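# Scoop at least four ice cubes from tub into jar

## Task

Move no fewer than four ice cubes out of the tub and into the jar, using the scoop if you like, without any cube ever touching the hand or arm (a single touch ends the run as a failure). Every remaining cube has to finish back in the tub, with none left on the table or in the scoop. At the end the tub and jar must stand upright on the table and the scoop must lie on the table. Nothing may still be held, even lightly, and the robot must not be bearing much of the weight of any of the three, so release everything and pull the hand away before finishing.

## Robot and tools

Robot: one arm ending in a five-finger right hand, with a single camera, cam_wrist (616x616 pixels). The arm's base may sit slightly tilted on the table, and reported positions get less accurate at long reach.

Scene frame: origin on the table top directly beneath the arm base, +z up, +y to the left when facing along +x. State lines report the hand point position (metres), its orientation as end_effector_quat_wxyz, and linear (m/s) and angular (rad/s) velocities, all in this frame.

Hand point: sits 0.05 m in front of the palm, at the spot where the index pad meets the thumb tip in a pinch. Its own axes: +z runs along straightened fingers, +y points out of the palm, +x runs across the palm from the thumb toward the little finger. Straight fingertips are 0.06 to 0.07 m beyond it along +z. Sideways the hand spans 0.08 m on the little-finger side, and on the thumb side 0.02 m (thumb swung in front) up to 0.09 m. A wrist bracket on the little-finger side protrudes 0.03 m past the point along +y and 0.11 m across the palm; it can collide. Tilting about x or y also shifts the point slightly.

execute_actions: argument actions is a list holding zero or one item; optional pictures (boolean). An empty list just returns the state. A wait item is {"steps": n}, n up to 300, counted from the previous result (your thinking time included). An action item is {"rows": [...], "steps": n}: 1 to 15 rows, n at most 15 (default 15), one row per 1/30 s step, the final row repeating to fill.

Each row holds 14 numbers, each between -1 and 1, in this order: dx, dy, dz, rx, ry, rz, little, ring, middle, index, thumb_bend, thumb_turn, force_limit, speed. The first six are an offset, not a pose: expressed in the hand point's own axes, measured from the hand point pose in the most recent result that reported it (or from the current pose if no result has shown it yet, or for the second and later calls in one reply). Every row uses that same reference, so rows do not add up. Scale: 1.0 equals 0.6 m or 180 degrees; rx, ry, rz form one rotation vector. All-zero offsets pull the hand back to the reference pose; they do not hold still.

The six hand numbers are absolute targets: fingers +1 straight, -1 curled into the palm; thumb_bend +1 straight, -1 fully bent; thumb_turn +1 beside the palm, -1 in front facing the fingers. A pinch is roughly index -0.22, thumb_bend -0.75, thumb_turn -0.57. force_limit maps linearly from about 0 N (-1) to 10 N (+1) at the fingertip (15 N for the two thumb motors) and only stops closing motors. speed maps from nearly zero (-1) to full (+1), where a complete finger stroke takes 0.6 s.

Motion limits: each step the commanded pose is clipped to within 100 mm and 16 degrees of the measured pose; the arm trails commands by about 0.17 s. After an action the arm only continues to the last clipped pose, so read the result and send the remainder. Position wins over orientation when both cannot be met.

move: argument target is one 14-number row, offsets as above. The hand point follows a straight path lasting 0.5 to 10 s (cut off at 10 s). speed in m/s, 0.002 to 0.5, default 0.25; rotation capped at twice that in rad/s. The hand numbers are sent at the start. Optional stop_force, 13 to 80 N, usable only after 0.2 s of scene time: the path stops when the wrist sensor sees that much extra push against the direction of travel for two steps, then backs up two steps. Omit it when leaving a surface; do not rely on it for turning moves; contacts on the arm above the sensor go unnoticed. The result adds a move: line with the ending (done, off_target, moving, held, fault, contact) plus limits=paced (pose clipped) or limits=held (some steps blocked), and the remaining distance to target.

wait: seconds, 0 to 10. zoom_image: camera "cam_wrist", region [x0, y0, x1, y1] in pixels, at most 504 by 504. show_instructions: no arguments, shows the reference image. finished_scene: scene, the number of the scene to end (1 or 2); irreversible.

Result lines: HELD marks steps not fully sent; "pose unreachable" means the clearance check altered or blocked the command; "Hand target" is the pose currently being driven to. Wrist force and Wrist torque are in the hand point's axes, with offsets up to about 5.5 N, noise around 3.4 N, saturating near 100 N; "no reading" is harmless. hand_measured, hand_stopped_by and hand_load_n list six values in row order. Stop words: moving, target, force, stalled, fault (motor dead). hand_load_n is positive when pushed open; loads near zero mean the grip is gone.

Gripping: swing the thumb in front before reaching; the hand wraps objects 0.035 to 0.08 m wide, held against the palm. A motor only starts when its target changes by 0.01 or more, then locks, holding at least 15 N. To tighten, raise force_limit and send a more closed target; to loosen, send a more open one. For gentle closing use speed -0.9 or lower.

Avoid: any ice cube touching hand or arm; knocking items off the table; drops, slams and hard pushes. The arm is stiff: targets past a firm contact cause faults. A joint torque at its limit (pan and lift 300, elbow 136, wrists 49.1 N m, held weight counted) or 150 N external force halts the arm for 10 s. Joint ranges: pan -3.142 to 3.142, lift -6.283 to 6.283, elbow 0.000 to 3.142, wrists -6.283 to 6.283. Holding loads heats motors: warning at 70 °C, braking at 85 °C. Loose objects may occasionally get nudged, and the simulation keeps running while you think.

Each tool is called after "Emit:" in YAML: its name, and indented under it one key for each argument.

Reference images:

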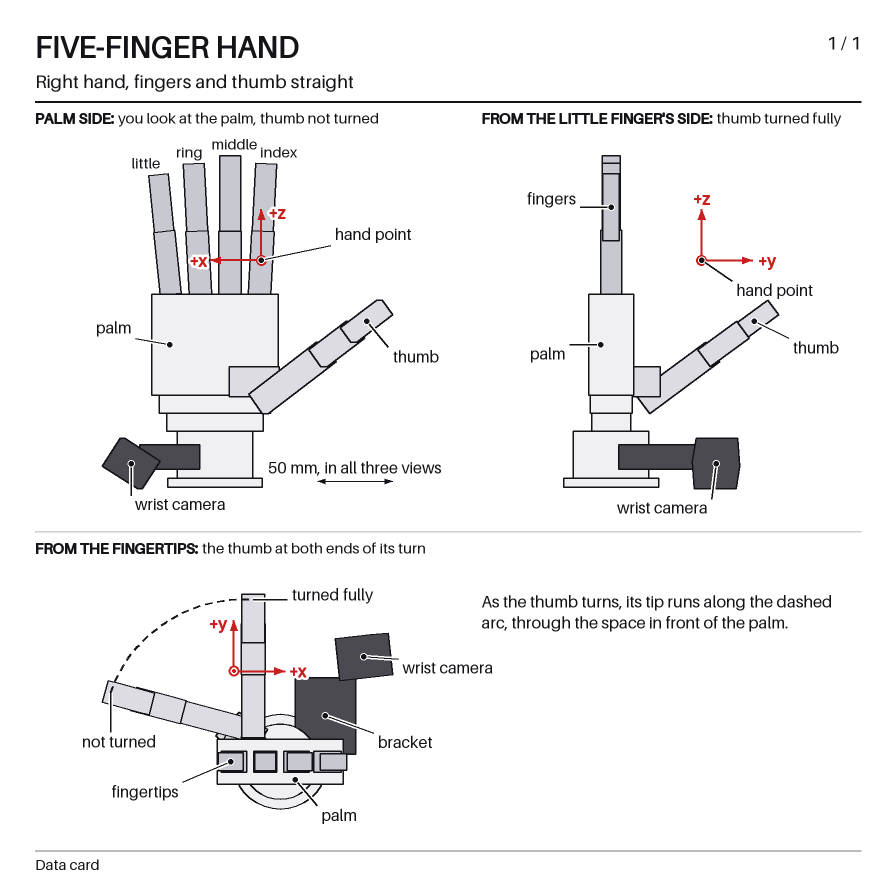

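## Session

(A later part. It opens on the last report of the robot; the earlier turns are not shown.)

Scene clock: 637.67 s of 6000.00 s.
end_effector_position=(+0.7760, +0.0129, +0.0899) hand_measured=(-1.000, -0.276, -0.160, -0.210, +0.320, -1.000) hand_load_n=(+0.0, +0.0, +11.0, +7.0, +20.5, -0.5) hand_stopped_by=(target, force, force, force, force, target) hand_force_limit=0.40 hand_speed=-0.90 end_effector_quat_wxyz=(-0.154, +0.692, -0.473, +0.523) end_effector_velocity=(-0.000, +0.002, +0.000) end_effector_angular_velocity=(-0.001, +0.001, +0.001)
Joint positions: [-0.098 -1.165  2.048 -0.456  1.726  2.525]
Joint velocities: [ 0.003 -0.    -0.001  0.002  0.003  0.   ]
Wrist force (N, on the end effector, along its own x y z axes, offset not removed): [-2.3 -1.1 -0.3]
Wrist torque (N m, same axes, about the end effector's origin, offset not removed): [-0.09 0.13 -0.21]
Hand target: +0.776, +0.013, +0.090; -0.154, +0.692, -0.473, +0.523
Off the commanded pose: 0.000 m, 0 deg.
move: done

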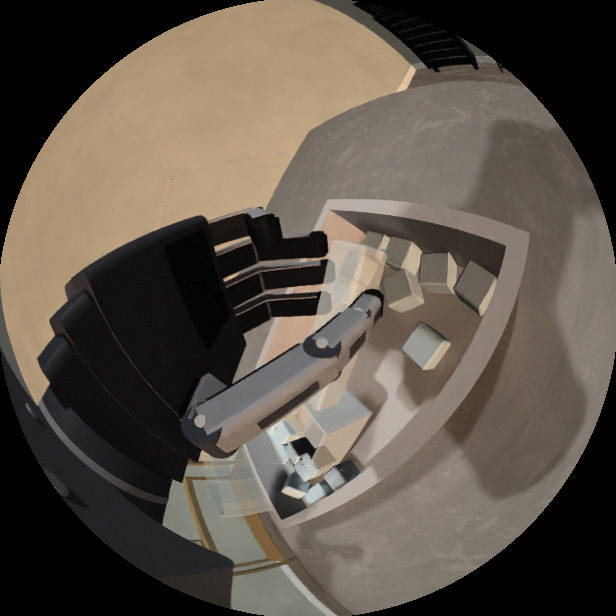

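Progress without jam. Continue.

Emit:
move:
  target: [-0.02,-0.012,-0.007,0,0,0,-1,-0.7,-0.7,-0.8,-0.1,-1,0.4,-0.9]
  speed: 0.02

Emit:
zoom_image:
  camera: "cam_wrist"
  region: [230,380,390,540]

Scene clock: 643.13 s of 6000.00 s.
end_effector_position=(+0.7759, +0.0273, +0.0897) hand_measured=(-1.000, -0.276, -0.160, -0.210, +0.320, -1.000) hand_load_n=(+0.0, +0.0, +11.0, +7.0, +20.5, -0.5) hand_stopped_by=(target, force, force, force, force, target) hand_force_limit=0.40 hand_speed=-0.90 end_effector_quat_wxyz=(-0.154, +0.692, -0.473, +0.523) end_effector_velocity=(+0.000, +0.002, -0.000) end_effector_angular_velocity=(-0.000, +0.000, +0.000)
Joint positions: [-0.072 -1.162  2.043 -0.452  1.749  2.536]
Joint velocities: [ 0.004  0.001 -0.001  0.     0.003  0.001]
Wrist force (N, on the end effector, along its own x y z axes, offset not removed): [-3.5 1.3 -0.5]
Wrist torque (N m, same axes, about the end effector's origin, offset not removed): [0.39 0.28 -0.26]
Hand target: +0.776, +0.027, +0.090; -0.154, +0.692, -0.473, +0.523
Off the commanded pose: 0.000 m, 0 deg.
After step 90, 1.47 s passed at rest.
move: done

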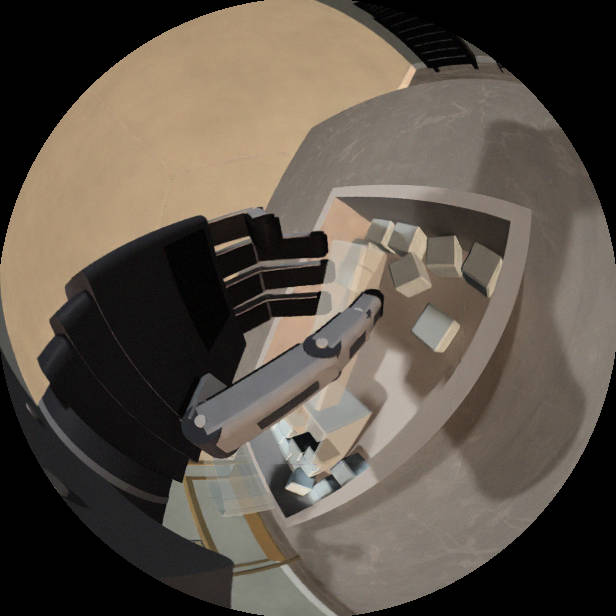

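Region (230, 380, 390, 540) of cam_wrist's 616x616 image, scaled by 3.150, with more detail than that image has.

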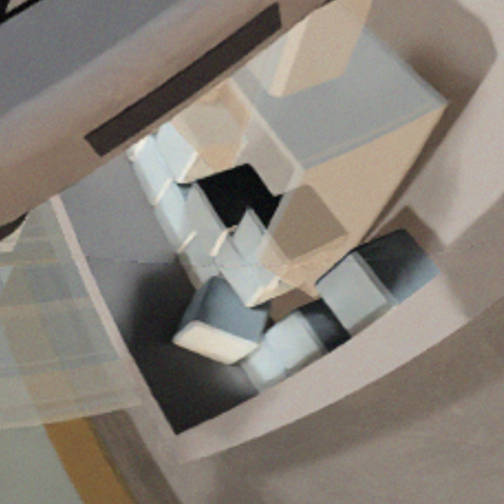

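Three going in. More.

Emit:
move:
  target: [-0.02,-0.012,-0.007,0,0,0,-1,-0.7,-0.7,-0.8,-0.1,-1,0.4,-0.9]
  speed: 0.02

Emit:
zoom_image:
  camera: "cam_wrist"
  region: [230,380,390,540]

Scene clock: 647.73 s of 6000.00 s.
end_effector_position=(+0.7757, +0.0417, +0.0896) hand_measured=(-1.000, -0.276, -0.160, -0.210, +0.320, -1.000) hand_load_n=(+0.0, +0.0, +11.5, +7.5, +20.0, -1.5) hand_stopped_by=(target, force, force, force, force, target) hand_force_limit=0.40 hand_speed=-0.90 end_effector_quat_wxyz=(-0.154, +0.692, -0.473, +0.523) end_effector_velocity=(+0.001, +0.001, +0.001) end_effector_angular_velocity=(-0.000, -0.003, -0.001)
Joint positions: [-0.047 -1.158  2.037 -0.448  1.772  2.547]
Joint velocities: [ 0.003  0.    -0.002 -0.001  0.003  0.002]
Wrist force (N, on the end effector, along its own x y z axes, offset not removed): [0.8 1.1 0.0]
Wrist torque (N m, same axes, about the end effector's origin, offset not removed): [0.15 0.06 -0.19]
Hand target: +0.776, +0.042, +0.090; -0.154, +0.692, -0.473, +0.523
Off the commanded pose: 0.000 m, 0 deg.
After step 90, 0.60 s passed at rest.
move: done

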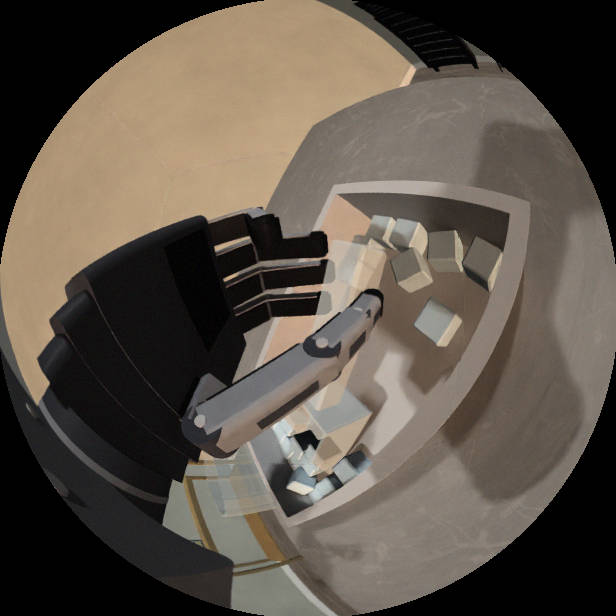

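Region (230, 380, 390, 540) of cam_wrist's 616x616 image, scaled by 3.150, with more detail than that image has.

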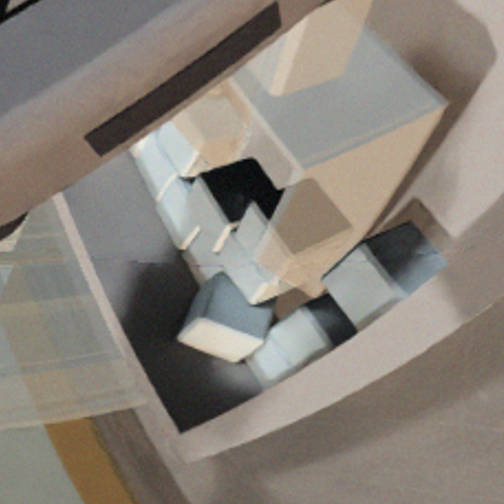

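Emit:
execute_actions:
  actions: []

Scene clock: 672.27 s of 6000.00 s.
end_effector_position=(+0.7757, +0.0419, +0.0896) hand_measured=(-1.000, -0.276, -0.160, -0.210, +0.320, -1.000) hand_load_n=(+0.0, +0.0, +11.5, +7.5, +20.0, -1.5) hand_stopped_by=(target, force, force, force, force, target) hand_force_limit=0.40 hand_speed=-0.90 end_effector_quat_wxyz=(-0.154, +0.692, -0.473, +0.523) end_effector_velocity=(-0.001, +0.000, +0.000) end_effector_angular_velocity=(+0.001, +0.000, -0.000)
Joint positions: [-0.046 -1.158  2.037 -0.448  1.773  2.547]
Joint velocities: [ 0.    -0.001  0.001  0.001 -0.     0.001]
Wrist force (N, on the end effector, along its own x y z axes, offset not removed): [0.3 1.7 0.6]
Wrist torque (N m, same axes, about the end effector's origin, offset not removed): [0.29 0.24 -0.16]
Hand target: +0.776, +0.042, +0.090; -0.154, +0.692, -0.473, +0.523
Off the commanded pose: 0.000 m, 0 deg.
Steps of this call (steps 1 to 90: nothing new was sent; then 21.53 s passed at rest). Readings (end_effector_position | what the end effector reports):
1: (+0.7757, +0.0418, +0.0896) | hand_measured=(-1.000, -0.276, -0.160, -0.210, +0.320, -1.000) hand_load_n=(+0.0, +0.0, +11.5, +7.5, +20.0, -1.5) hand_stopped_by=(target, force, force, force, force, target) hand_force_limit=0.40 hand_speed=-0.90
2: (+0.7757, +0.0418, +0.0896) | hand_measured=(-1.000, -0.276, -0.160, -0.210, +0.320, -1.000) hand_load_n=(+0.0, +0.0, +11.5, +7.5, +20.0, -1.5) hand_stopped_by=(target, force, force, force, force, target) hand_force_limit=0.40 hand_speed=-0.90
4: (+0.7757, +0.0419, +0.0896) | hand_measured=(-1.000, -0.276, -0.160, -0.210, +0.320, -1.000) hand_load_n=(+0.0, +0.0, +11.5, +7.5, +20.0, -1.5) hand_stopped_by=(target, force, force, force, force, target) hand_force_limit=0.40 hand_speed=-0.90
8: (+0.7757, +0.0419, +0.0896) | hand_measured=(-1.000, -0.276, -0.160, -0.210, +0.320, -1.000) hand_load_n=(+0.0, +0.0, +11.5, +7.5, +20.0, -1.5) hand_stopped_by=(target, force, force, force, force, target) hand_force_limit=0.40 hand_speed=-0.90
90: the state above

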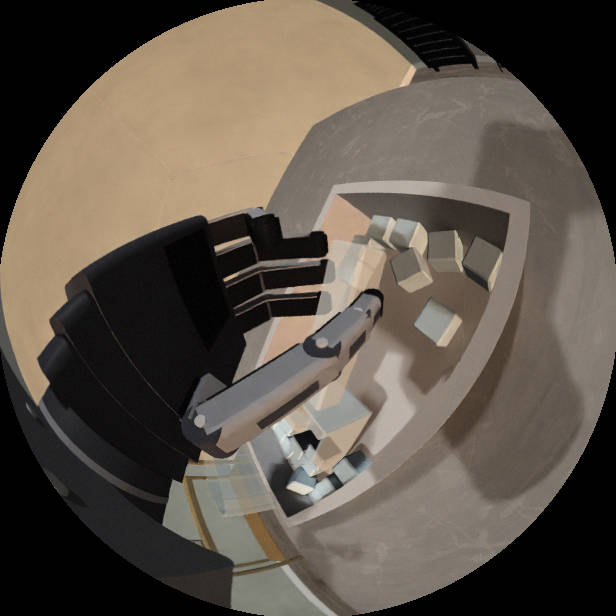

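Emit:
move:
  target: [0.03,0.018,0.0105,0,-0.0556,0.0962,-1,-0.7,-0.7,-0.8,-0.1,-1,0.4,-0.9]
  speed: 0.05

Emit:
zoom_image:
  camera: "cam_wrist"
  region: [220,340,420,540]

Scene clock: 684.07 s of 6000.00 s.
end_effector_position=(+0.7760, +0.0200, +0.0897) hand_measured=(-1.000, -0.276, -0.160, -0.210, +0.320, -1.000) hand_load_n=(+0.0, +0.0, +8.0, +9.5, +21.0, +2.0) hand_stopped_by=(target, force, force, force, force, target) hand_force_limit=0.40 hand_speed=-0.90 end_effector_quat_wxyz=(-0.271, +0.656, -0.556, +0.432) end_effector_velocity=(-0.000, -0.001, -0.000) end_effector_angular_velocity=(+0.012, -0.000, +0.000)
Joint positions: [-0.196 -1.181  2.037 -0.349  1.485  2.785]
Joint velocities: [-0.006 -0.     0.001  0.002 -0.011  0.008]
Wrist force (N, on the end effector, along its own x y z axes, offset not removed): [-4.5 1.3 0.4]
Wrist torque (N m, same axes, about the end effector's origin, offset not removed): [0.26 0.55 -0.38]
Hand target: +0.776, +0.020, +0.090; -0.271, +0.656, -0.556, +0.432
Off the commanded pose: 0.000 m, 0 deg.
After step 90, 5.03 s passed at rest.
move: done

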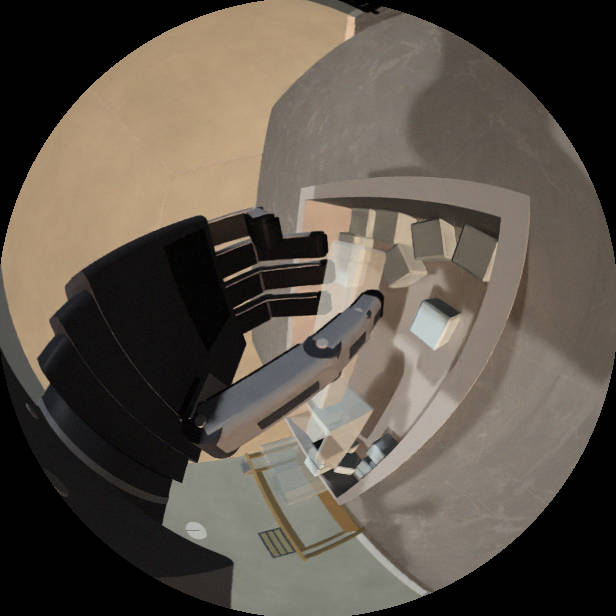

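Region (220, 340, 420, 540) of cam_wrist's 616x616 image, scaled by 2.520, with more detail than that image has.

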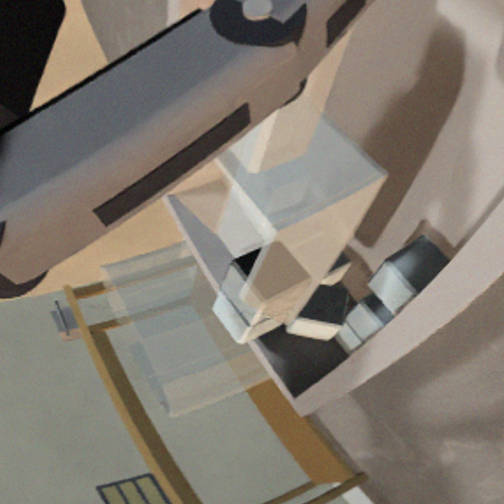

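Emit:
move:
  target: [0.025,-0.04,-0.023,0,-0.033,0.058,-1,-0.7,-0.7,-0.8,-0.1,-1,0.4,-0.9]
  speed: 0.05

Emit:
zoom_image:
  camera: "cam_wrist"
  region: [240,340,440,540]

Scene clock: 693.53 s of 6000.00 s.
end_effector_position=(+0.7760, +0.0129, +0.1202) hand_measured=(-1.000, -0.276, -0.160, -0.210, +0.320, -1.000) hand_load_n=(+0.0, +0.0, +8.0, +9.0, +21.0, +1.5) hand_stopped_by=(target, force, force, force, force, target) hand_force_limit=0.40 hand_speed=-0.90 end_effector_quat_wxyz=(-0.337, +0.625, -0.598, +0.372) end_effector_velocity=(-0.000, -0.001, +0.002) end_effector_angular_velocity=(+0.013, +0.000, -0.000)
Joint positions: [-0.277 -1.215  2.017 -0.259  1.317  2.92 ]
Joint velocities: [-0.005 -0.002 -0.001  0.005 -0.01   0.008]
Wrist force (N, on the end effector, along its own x y z axes, offset not removed): [-2.4 2.9 1.0]
Wrist torque (N m, same axes, about the end effector's origin, offset not removed): [0.47 0.16 -0.22]
Hand target: +0.776, +0.013, +0.120; -0.338, +0.625, -0.598, +0.371
Off the commanded pose: 0.000 m, 0 deg.
After step 100, 3.77 s passed at rest.
move: done

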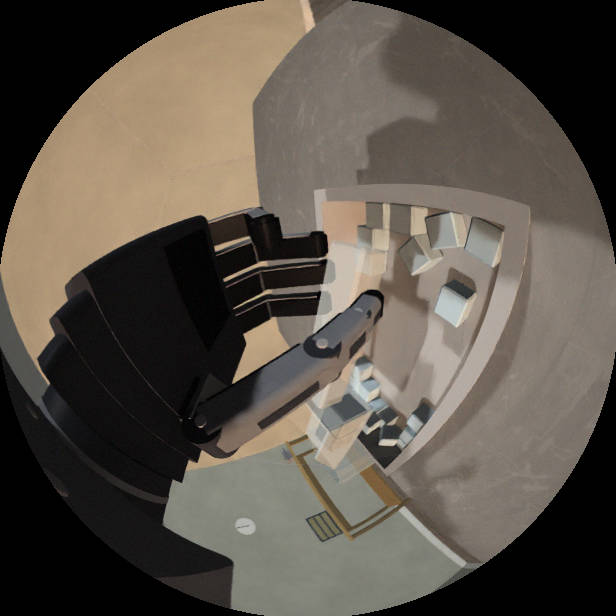

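Region (240, 340, 440, 540) of cam_wrist's 616x616 image, scaled by 2.520, with more detail than that image has.

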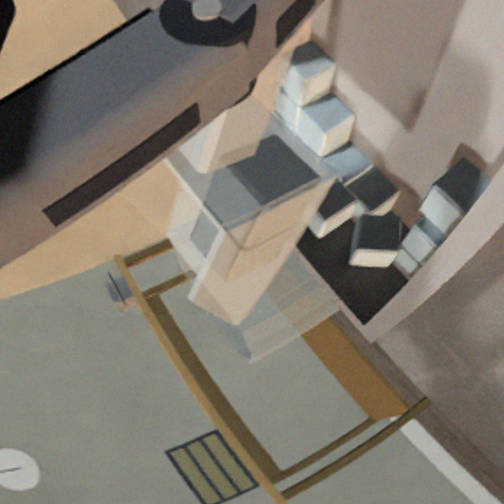

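Emit:
move:
  target: [-0.07,-0.195,-0.112,0,0,0,-1,-0.7,-0.7,-0.8,-0.1,-1,0.4,-0.9]
  speed: 0.1

Emit:
zoom_image:
  camera: "cam_wrist"
  region: [280,330,500,550]

Scene clock: 701.47 s of 6000.00 s.
end_effector_position=(+0.7754, +0.0630, +0.2522) hand_measured=(-1.000, -0.276, -0.160, -0.210, +0.320, -1.000) hand_load_n=(+0.0, +0.0, +8.0, +9.0, +21.0, +1.5) hand_stopped_by=(target, force, force, force, force, target) hand_force_limit=0.40 hand_speed=-0.90 end_effector_quat_wxyz=(-0.337, +0.625, -0.598, +0.372) end_effector_velocity=(+0.000, +0.000, +0.002) end_effector_angular_velocity=(-0.000, -0.000, -0.001)
Joint positions: [-0.189 -1.362  1.922 -0.026  1.392  2.966]
Joint velocities: [ 0.001 -0.002 -0.002  0.003  0.001  0.001]
Wrist force (N, on the end effector, along its own x y z axes, offset not removed): [-2.9 1.6 1.1]
Wrist torque (N m, same axes, about the end effector's origin, offset not removed): [0.24 0.22 -0.29]
Hand target: +0.775, +0.063, +0.252; -0.337, +0.625, -0.598, +0.372
Off the commanded pose: 0.000 m, 0 deg.
After step 90, 3.07 s passed at rest.
move: done

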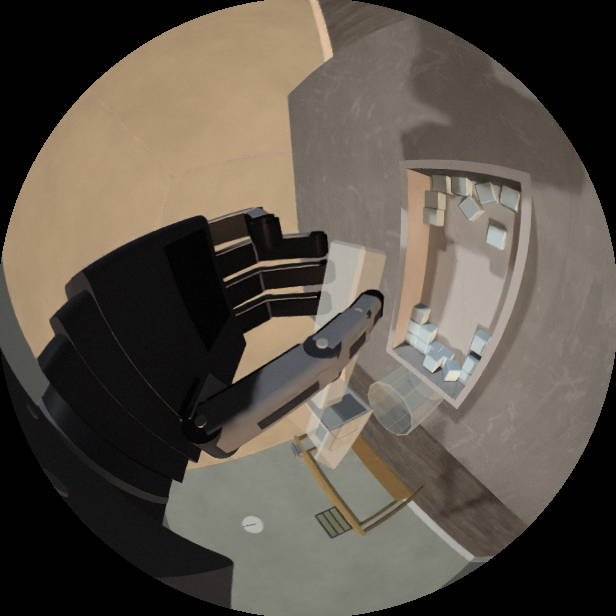

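Region (280, 330, 500, 550) of cam_wrist's 616x616 image, scaled by 2.291, with more detail than that image has.

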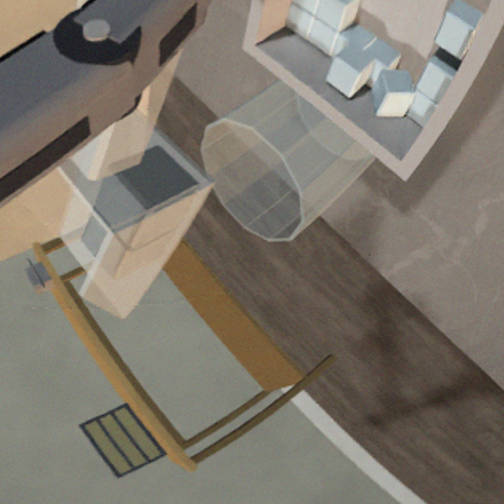

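Emit:
move:
  target: [-0.053,0.052,0.039,0,0.017,-0.029,-1,-0.7,-0.7,-0.8,-0.1,-1,0.4,-0.9]
  speed: 0.06

Emit:
zoom_image:
  camera: "cam_wrist"
  region: [260,330,460,530]

Scene clock: 715.13 s of 6000.00 s.
end_effector_position=(+0.7799, +0.0924, +0.2118) hand_measured=(-1.000, -0.276, -0.160, -0.210, +0.320, -1.000) hand_load_n=(+0.0, +0.0, +8.0, +9.0, +21.0, +1.5) hand_stopped_by=(target, force, force, force, force, target) hand_force_limit=0.40 hand_speed=-0.90 end_effector_quat_wxyz=(-0.304, +0.641, -0.578, +0.403) end_effector_velocity=(-0.002, +0.002, -0.003) end_effector_angular_velocity=(-0.002, +0.005, -0.000)
Joint positions: [-0.1   -1.312  1.939 -0.108  1.521  2.922]
Joint velocities: [ 0.004  0.003  0.003 -0.001  0.005 -0.001]
Wrist force (N, on the end effector, along its own x y z axes, offset not removed): [-2.6 -0.6 0.2]
Wrist torque (N m, same axes, about the end effector's origin, offset not removed): [0.01 0.21 -0.32]
Hand target: +0.780, +0.092, +0.212; -0.304, +0.641, -0.578, +0.403
Off the commanded pose: 0.000 m, 0 deg.
After step 90, 9.37 s passed at rest.
move: done

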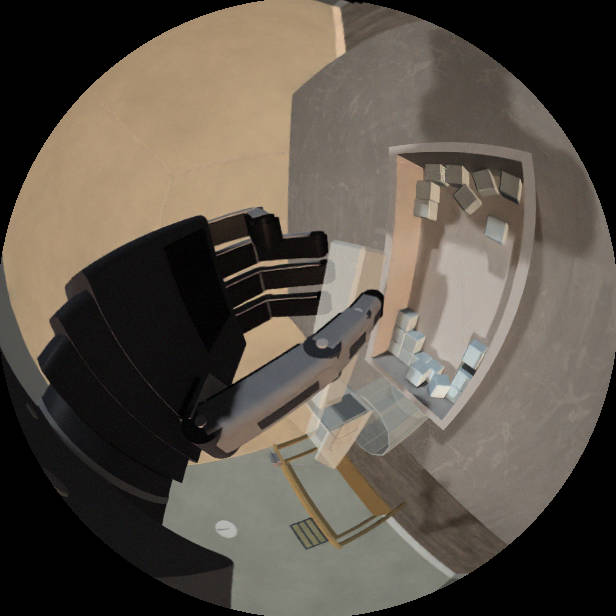

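Region (260, 330, 460, 530) of cam_wrist's 616x616 image, scaled by 2.520, with more detail than that image has.

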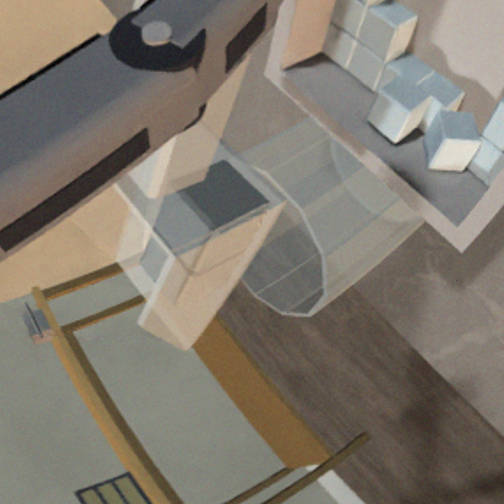

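Emit:
move:
  target: [0,-0.007,-0.002,0,0.044,-0.077,-1,-0.7,-0.7,-0.8,-0.1,-1,0.4,-0.9]
  speed: 0.04

Emit:
zoom_image:
  camera: "cam_wrist"
  region: [260,330,460,530]

Scene clock: 734.93 s of 6000.00 s.
end_effector_position=(+0.7809, +0.0931, +0.2160) hand_measured=(-1.000, -0.276, -0.160, -0.210, +0.320, -1.000) hand_load_n=(+0.0, +0.0, +8.0, +9.0, +21.0, +2.0) hand_stopped_by=(target, force, force, force, force, target) hand_force_limit=0.40 hand_speed=-0.90 end_effector_quat_wxyz=(-0.213, +0.677, -0.516, +0.480) end_effector_velocity=(+0.001, -0.000, +0.001) end_effector_angular_velocity=(-0.014, -0.002, -0.000)
Joint positions: [-0.009 -1.302  1.926 -0.147  1.731  2.722]
Joint velocities: [ 0.004  0.    -0.001 -0.004  0.01  -0.011]
Wrist force (N, on the end effector, along its own x y z axes, offset not removed): [-2.6 2.8 1.4]
Wrist torque (N m, same axes, about the end effector's origin, offset not removed): [0.44 0.21 -0.21]
Hand target: +0.781, +0.093, +0.216; -0.213, +0.677, -0.516, +0.480
Off the commanded pose: 0.000 m, 0 deg.
After step 90, 13.10 s passed at rest.
move: done

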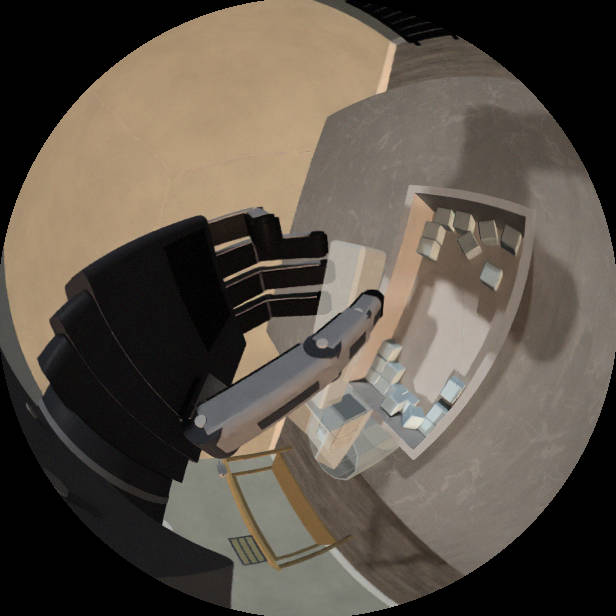

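Region (260, 330, 460, 530) of cam_wrist's 616x616 image, scaled by 2.520, with more detail than that image has.

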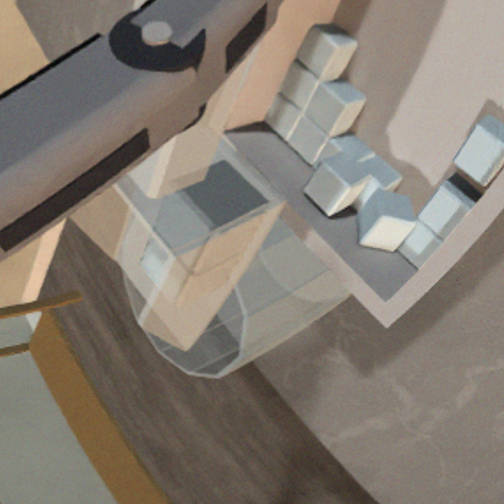

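Emit:
move:
  target: [-0.006,-0.05,-0.029,0,0.033,-0.058,-1,-0.7,-0.7,-0.8,-0.1,-1,0.4,-0.9]
  speed: 0.03

Emit:
zoom_image:
  camera: "cam_wrist"
  region: [260,330,460,530]

Scene clock: 745.07 s of 6000.00 s.
end_effector_position=(+0.7805, +0.1112, +0.2457) hand_measured=(-1.000, -0.276, -0.160, -0.210, +0.320, -1.000) hand_load_n=(+0.0, +0.0, +8.5, +9.0, +21.0, +1.5) hand_stopped_by=(target, force, force, force, force, target) hand_force_limit=0.40 hand_speed=-0.90 end_effector_quat_wxyz=(-0.142, +0.695, -0.463, +0.531) end_effector_velocity=(-0.000, +0.001, +0.001) end_effector_angular_velocity=(-0.011, +0.002, -0.001)
Joint positions: [ 0.085 -1.303  1.891 -0.151  1.906  2.571]
Joint velocities: [ 0.004  0.001 -0.002  0.001  0.009 -0.008]
Wrist force (N, on the end effector, along its own x y z axes, offset not removed): [-4.4 2.2 -1.1]
Wrist torque (N m, same axes, about the end effector's origin, offset not removed): [0.43 0.43 -0.33]
Hand target: +0.780, +0.111, +0.246; -0.142, +0.695, -0.463, +0.531
Off the commanded pose: 0.000 m, 0 deg.
After step 90, 3.43 s passed at rest.
move: done

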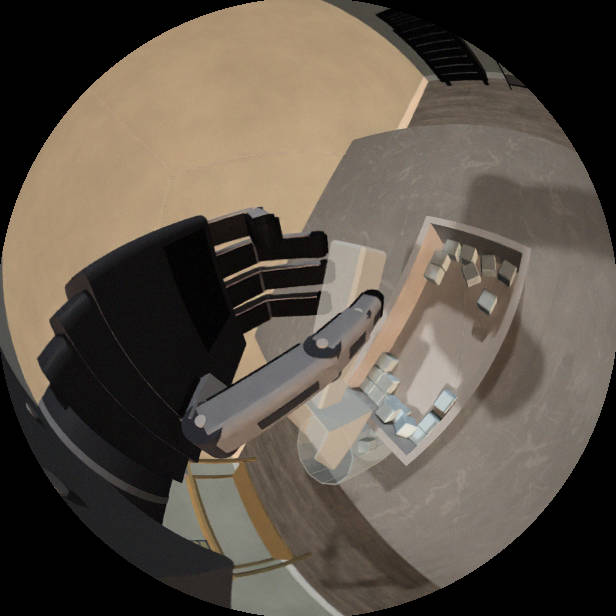

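Region (260, 330, 460, 530) of cam_wrist's 616x616 image, scaled by 2.520, with more detail than that image has.

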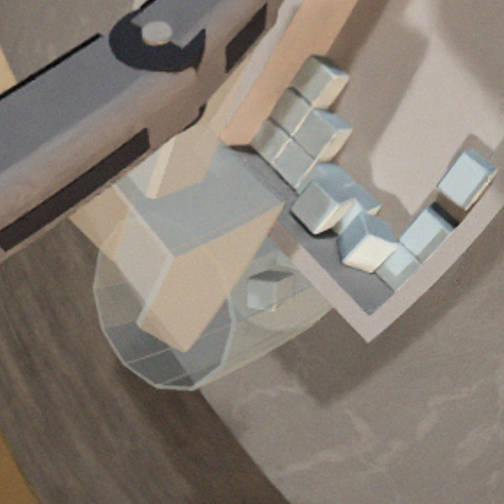

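Emit:
move:
  target: [0.125,0.077,0.037,0,0,0,-1,-0.7,-0.7,-0.8,-0.1,-1,0.4,-0.9]
  speed: 0.12

Emit:
move:
  target: [-0.1,0.187,0.108,0,0,0,-1,-0.7,-0.7,-0.8,-0.1,-1,0.4,-0.9]
  speed: 0.1

Emit:
zoom_image:
  camera: "cam_wrist"
  region: [220,340,420,540]

Scene clock: 756.43 s of 6000.00 s.
end_effector_position=(+0.7776, +0.0207, +0.2505) hand_measured=(-1.000, -0.276, -0.160, -0.210, +0.320, -1.000) hand_load_n=(+0.0, +0.0, +8.5, +9.0, +21.0, +1.5) hand_stopped_by=(target, force, force, force, force, target) hand_force_limit=0.40 hand_speed=-0.90 end_effector_quat_wxyz=(-0.142, +0.695, -0.463, +0.531) end_effector_velocity=(+0.000, -0.002, +0.001) end_effector_angular_velocity=(+0.001, -0.001, -0.000)
Joint positions: [-0.073 -1.35   1.94  -0.171  1.762  2.503]
Joint velocities: [-0.004 -0.001 -0.001  0.001 -0.003 -0.001]
Wrist force (N, on the end effector, along its own x y z axes, offset not removed): [-2.3 1.8 0.7]
Wrist torque (N m, same axes, about the end effector's origin, offset not removed): [0.26 0.12 -0.11]
Hand target: +0.778, +0.020, +0.251; -0.142, +0.695, -0.463, +0.531
Off the commanded pose: 0.000 m, 0 deg.
After step 90, 7.10 s passed at rest.
move: done

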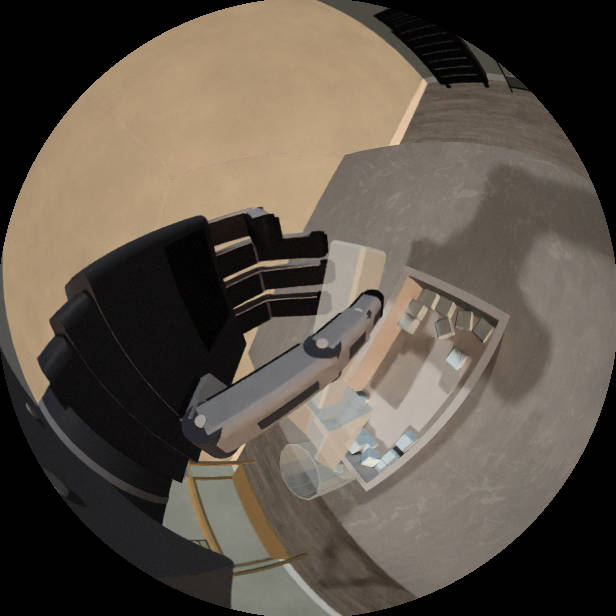

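Scene clock: 758.33 s of 6000.00 s.
end_effector_position=(+0.7783, -0.0102, +0.1113) hand_measured=(-1.000, -0.276, -0.160, -0.210, +0.320, -1.000) hand_load_n=(+0.0, +0.0, +8.5, +9.0, +21.0, +2.0) hand_stopped_by=(target, force, force, force, force, target) hand_force_limit=0.40 hand_speed=-0.90 end_effector_quat_wxyz=(-0.142, +0.695, -0.463, +0.531) end_effector_velocity=(-0.000, -0.001, -0.003) end_effector_angular_velocity=(-0.001, +0.001, +0.000)
Joint positions: [-0.128 -1.193  2.042 -0.433  1.712  2.48 ]
Joint velocities: [-0.001  0.004  0.002 -0.005 -0.001 -0.002]
Wrist force (N, on the end effector, along its own x y z axes, offset not removed): [-2.8 1.4 2.2]
Wrist torque (N m, same axes, about the end effector's origin, offset not removed): [0.15 0.17 -0.22]
Hand target: +0.778, -0.010, +0.111; -0.142, +0.695, -0.463, +0.531
Off the commanded pose: 0.000 m, 0 deg.
move: done

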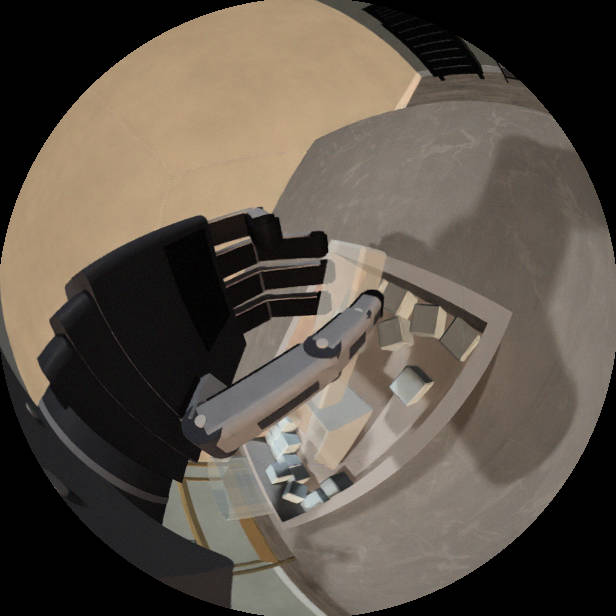

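Region (220, 340, 420, 540) of cam_wrist's 616x616 image, scaled by 2.520, with more detail than that image has.

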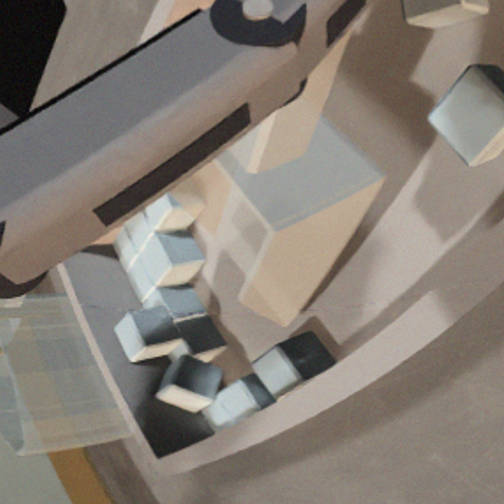

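Emit:
move:
  target: [-0.011,0.014,0.005,0,0,0,-1,-0.7,-0.7,-0.8,-0.1,-1,0.4,-0.9]
  speed: 0.02

Scene clock: 762.43 s of 6000.00 s.
end_effector_position=(+0.7768, -0.0103, +0.1004) hand_measured=(-1.000, -0.276, -0.160, -0.210, +0.320, -1.000) hand_load_n=(+0.0, +0.0, +9.0, +8.5, +20.5, +1.5) hand_stopped_by=(target, force, force, force, force, target) hand_force_limit=0.40 hand_speed=-0.90 end_effector_quat_wxyz=(-0.142, +0.695, -0.463, +0.531) end_effector_velocity=(-0.001, +0.000, -0.002) end_effector_angular_velocity=(+0.001, +0.000, -0.000)
Joint positions: [-0.129 -1.18   2.05  -0.454  1.711  2.48 ]
Joint velocities: [-0.     0.002  0.002 -0.004 -0.     0.001]
Wrist force (N, on the end effector, along its own x y z axes, offset not removed): [-3.0 0.6 -0.2]
Wrist torque (N m, same axes, about the end effector's origin, offset not removed): [0.27 0.29 -0.27]
Hand target: +0.777, -0.010, +0.100; -0.142, +0.695, -0.463, +0.531
Off the commanded pose: 0.000 m, 0 deg.
After step 90, 0.27 s passed at rest.
move: done

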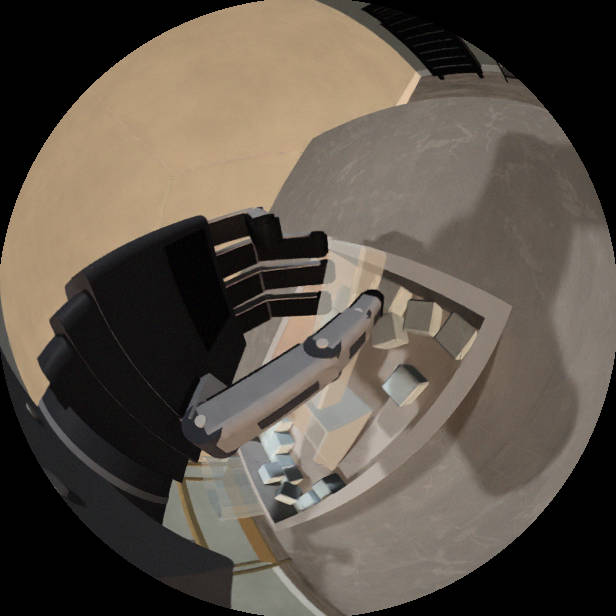

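Just touching. Push +Y .06, down .002.

Emit:
move:
  target: [-0.082,-0.05,-0.029,0,0,0,-1,-0.7,-0.7,-0.8,-0.1,-1,0.4,-0.9]
  speed: 0.025

Emit:
zoom_image:
  camera: "cam_wrist"
  region: [220,340,420,540]

Scene clock: 770.43 s of 6000.00 s.
end_effector_position=(+0.7761, +0.0497, +0.0982) hand_measured=(-1.000, -0.276, -0.160, -0.210, +0.320, -1.000) hand_load_n=(+0.0, +0.0, +10.5, +8.5, +20.0, -0.5) hand_stopped_by=(target, force, force, force, force, target) hand_force_limit=0.40 hand_speed=-0.90 end_effector_quat_wxyz=(-0.142, +0.695, -0.463, +0.531) end_effector_velocity=(-0.000, +0.002, -0.001) end_effector_angular_velocity=(+0.001, +0.000, -0.001)
Joint positions: [-0.022 -1.163  2.029 -0.442  1.809  2.524]
Joint velocities: [ 0.004  0.002 -0.001  0.     0.004  0.003]
Wrist force (N, on the end effector, along its own x y z axes, offset not removed): [1.0 1.9 0.6]
Wrist torque (N m, same axes, about the end effector's origin, offset not removed): [0.17 0.11 -0.20]
Hand target: +0.776, +0.050, +0.098; -0.142, +0.695, -0.463, +0.531
Off the commanded pose: 0.000 m, 0 deg.
After step 90, 2.30 s passed at rest.
move: done

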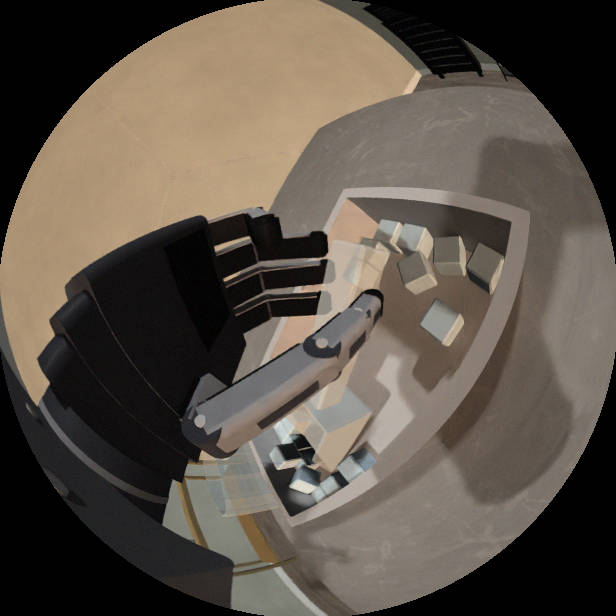

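Region (220, 340, 420, 540) of cam_wrist's 616x616 image, scaled by 2.520, with more detail than that image has.

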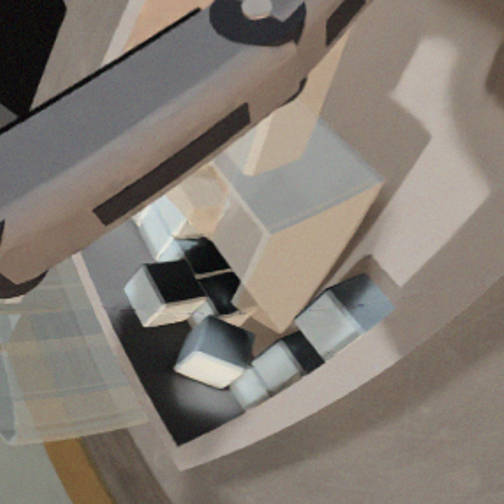

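Emit:
move:
  target: [0.048,-0.019,-0.011,0,0,0,-1,-0.7,-0.7,-0.8,-0.1,-1,0.4,-0.9]
  speed: 0.04

Emit:
move:
  target: [-0.02,0,-0.03,0,0,0,-1,-0.7,-0.7,-0.8,-0.1,-1,0.4,-0.9]
  speed: 0.03

Emit:
zoom_image:
  camera: "cam_wrist"
  region: [220,340,420,540]

Scene clock: 784.03 s of 6000.00 s.
end_effector_position=(+0.7761, +0.0348, +0.1260) hand_measured=(-1.000, -0.276, -0.160, -0.210, +0.320, -1.000) hand_load_n=(+0.0, +0.0, +8.5, +9.0, +21.0, +1.5) hand_stopped_by=(target, force, force, force, force, target) hand_force_limit=0.40 hand_speed=-0.90 end_effector_quat_wxyz=(-0.142, +0.695, -0.463, +0.531) end_effector_velocity=(+0.001, -0.001, +0.002) end_effector_angular_velocity=(+0.001, -0.001, -0.000)
Joint positions: [-0.049 -1.205  2.023 -0.397  1.785  2.513]
Joint velocities: [-0.002 -0.002 -0.002  0.002 -0.002  0.   ]
Wrist force (N, on the end effector, along its own x y z axes, offset not removed): [-2.9 0.4 -0.3]
Wrist torque (N m, same axes, about the end effector's origin, offset not removed): [0.08 0.22 -0.21]
Hand target: +0.776, +0.035, +0.126; -0.142, +0.695, -0.463, +0.531
Off the commanded pose: 0.000 m, 0 deg.
After step 90, 9.43 s passed at rest.
move: done

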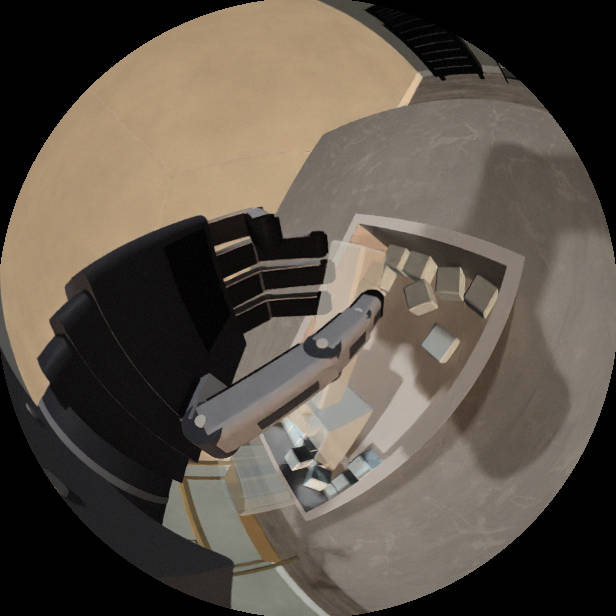

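Scene clock: 785.07 s of 6000.00 s.
end_effector_position=(+0.7605, +0.0495, +0.1258) hand_measured=(-1.000, -0.276, -0.160, -0.210, +0.320, -1.000) hand_load_n=(+0.0, +0.0, +9.0, +8.5, +20.5, +1.5) hand_stopped_by=(target, force, force, force, force, target) hand_force_limit=0.40 hand_speed=-0.90 end_effector_quat_wxyz=(-0.142, +0.695, -0.463, +0.531) end_effector_velocity=(-0.002, +0.001, +0.001) end_effector_angular_velocity=(+0.000, +0.000, -0.001)
Joint positions: [-0.025 -1.22   2.047 -0.403  1.807  2.523]
Joint velocities: [ 0.002 -0.004  0.003  0.001  0.002  0.001]
Wrist force (N, on the end effector, along its own x y z axes, offset not removed): [-2.3 0.3 -1.1]
Wrist torque (N m, same axes, about the end effector's origin, offset not removed): [0.19 0.21 -0.24]
Hand target: +0.760, +0.050, +0.126; -0.142, +0.695, -0.463, +0.531
Off the commanded pose: 0.000 m, 0 deg.
move: done

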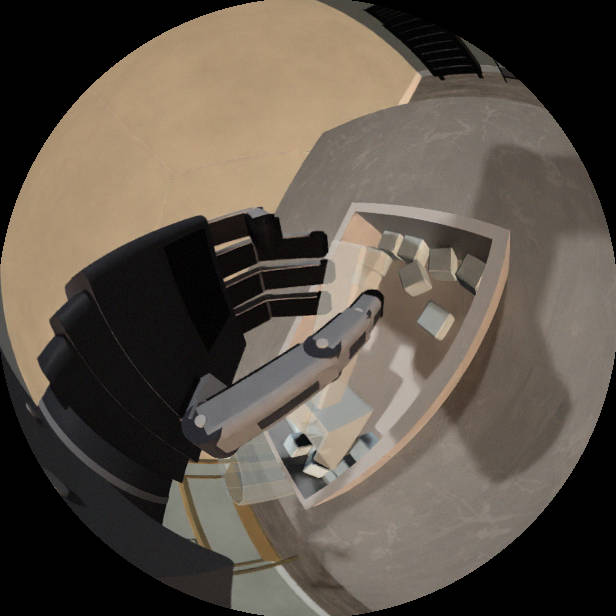

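Region (220, 340, 420, 540) of cam_wrist's 616x616 image, scaled by 2.520, with more detail than that image has.

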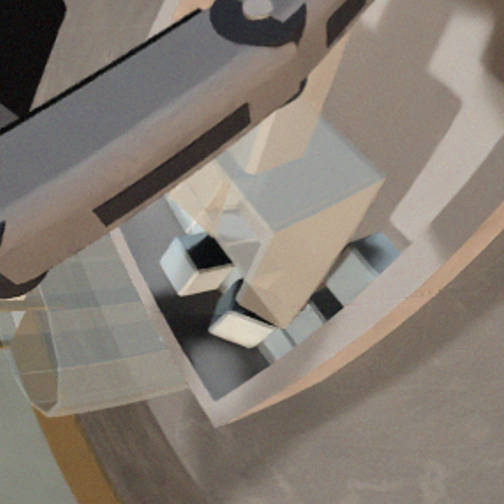

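Emit:
move:
  target: [-0.027,-0.0175,-0.01,0,0,0,-1,-0.7,-0.7,-0.8,-0.1,-1,0.4,-0.9]
  speed: 0.02

Emit:
zoom_image:
  camera: "cam_wrist"
  region: [220,340,420,540]

Scene clock: 790.73 s of 6000.00 s.
end_effector_position=(+0.7604, +0.0696, +0.1256) hand_measured=(-1.000, -0.276, -0.160, -0.210, +0.320, -1.000) hand_load_n=(+0.0, +0.0, +8.5, +9.0, +21.0, +1.0) hand_stopped_by=(target, force, force, force, force, target) hand_force_limit=0.40 hand_speed=-0.90 end_effector_quat_wxyz=(-0.142, +0.695, -0.463, +0.531) end_effector_velocity=(-0.001, +0.002, -0.001) end_effector_angular_velocity=(+0.001, +0.001, +0.000)
Joint positions: [ 0.012 -1.213  2.036 -0.396  1.84   2.539]
Joint velocities: [ 0.004  0.001 -0.001  0.001  0.003  0.002]
Wrist force (N, on the end effector, along its own x y z axes, offset not removed): [-1.7 4.3 1.5]
Wrist torque (N m, same axes, about the end effector's origin, offset not removed): [0.55 0.54 -0.35]
Hand target: +0.760, +0.070, +0.126; -0.142, +0.695, -0.463, +0.531
Off the commanded pose: 0.000 m, 0 deg.
After step 90, 1.37 s passed at rest.
move: done

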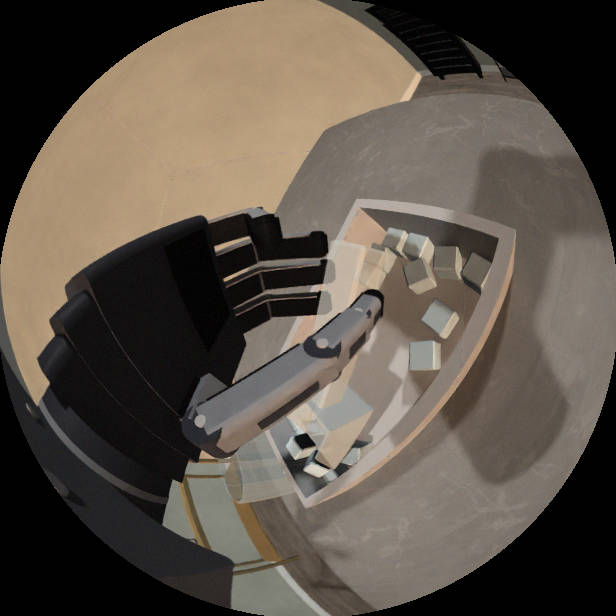

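Region (220, 340, 420, 540) of cam_wrist's 616x616 image, scaled by 2.520, with more detail than that image has.

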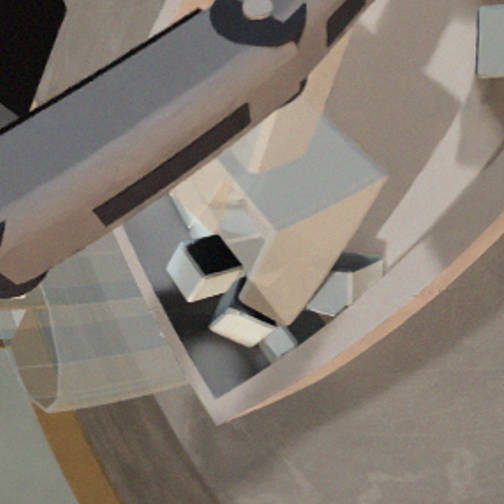

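Emit:
move:
  target: [0.255,0.016,0.003,0,0.0694,-0.12,-1,-0.7,-0.7,-0.8,-0.1,-1,0.4,-0.9]
  speed: 0.1

Emit:
zoom_image:
  camera: "cam_wrist"
  region: [200,340,440,580]

Scene clock: 818.00 s of 6000.00 s.
end_effector_position=(+0.7583, -0.0575, +0.2110) hand_measured=(-1.000, -0.276, -0.160, -0.210, +0.320, -1.000) hand_load_n=(+0.0, +0.0, +8.5, +9.0, +21.0, +2.0) hand_stopped_by=(target, force, force, force, force, target) hand_force_limit=0.40 hand_speed=-0.90 end_effector_quat_wxyz=(+0.010, +0.708, -0.338, +0.620) end_effector_velocity=(-0.000, -0.002, +0.001) end_effector_angular_velocity=(-0.006, -0.001, +0.000)
Joint positions: [-0.108 -1.314  2.085 -0.523  1.872  2.072]
Joint velocities: [-0.002 -0.002  0.001 -0.003 -0.001 -0.006]
Wrist force (N, on the end effector, along its own x y z axes, offset not removed): [-2.4 2.2 -0.3]
Wrist torque (N m, same axes, about the end effector's origin, offset not removed): [0.40 0.10 -0.15]
Hand target: +0.758, -0.058, +0.211; +0.010, +0.708, -0.338, +0.620
Off the commanded pose: 0.000 m, 0 deg.
After step 90, 21.67 s passed at rest.
move: done

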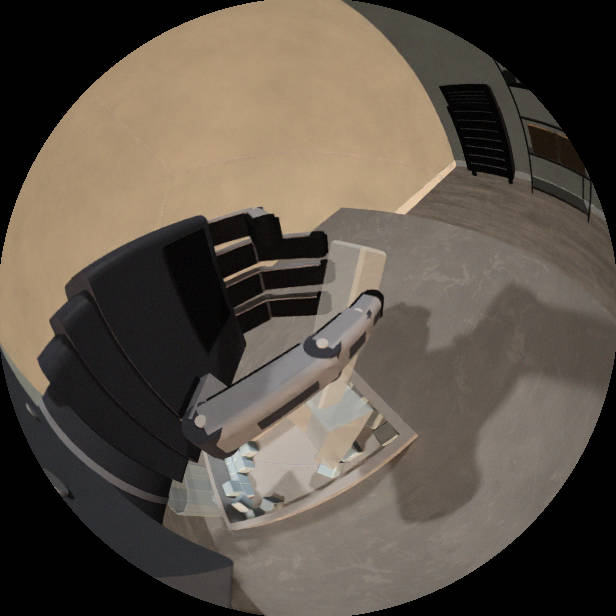

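Region (200, 340, 440, 580) of cam_wrist's 616x616 image, scaled by 2.100, with more detail than that image has.

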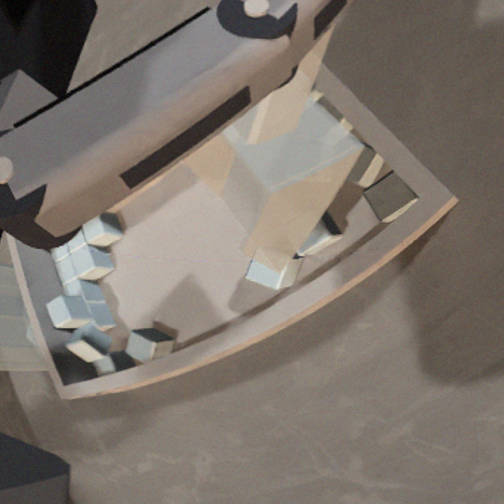

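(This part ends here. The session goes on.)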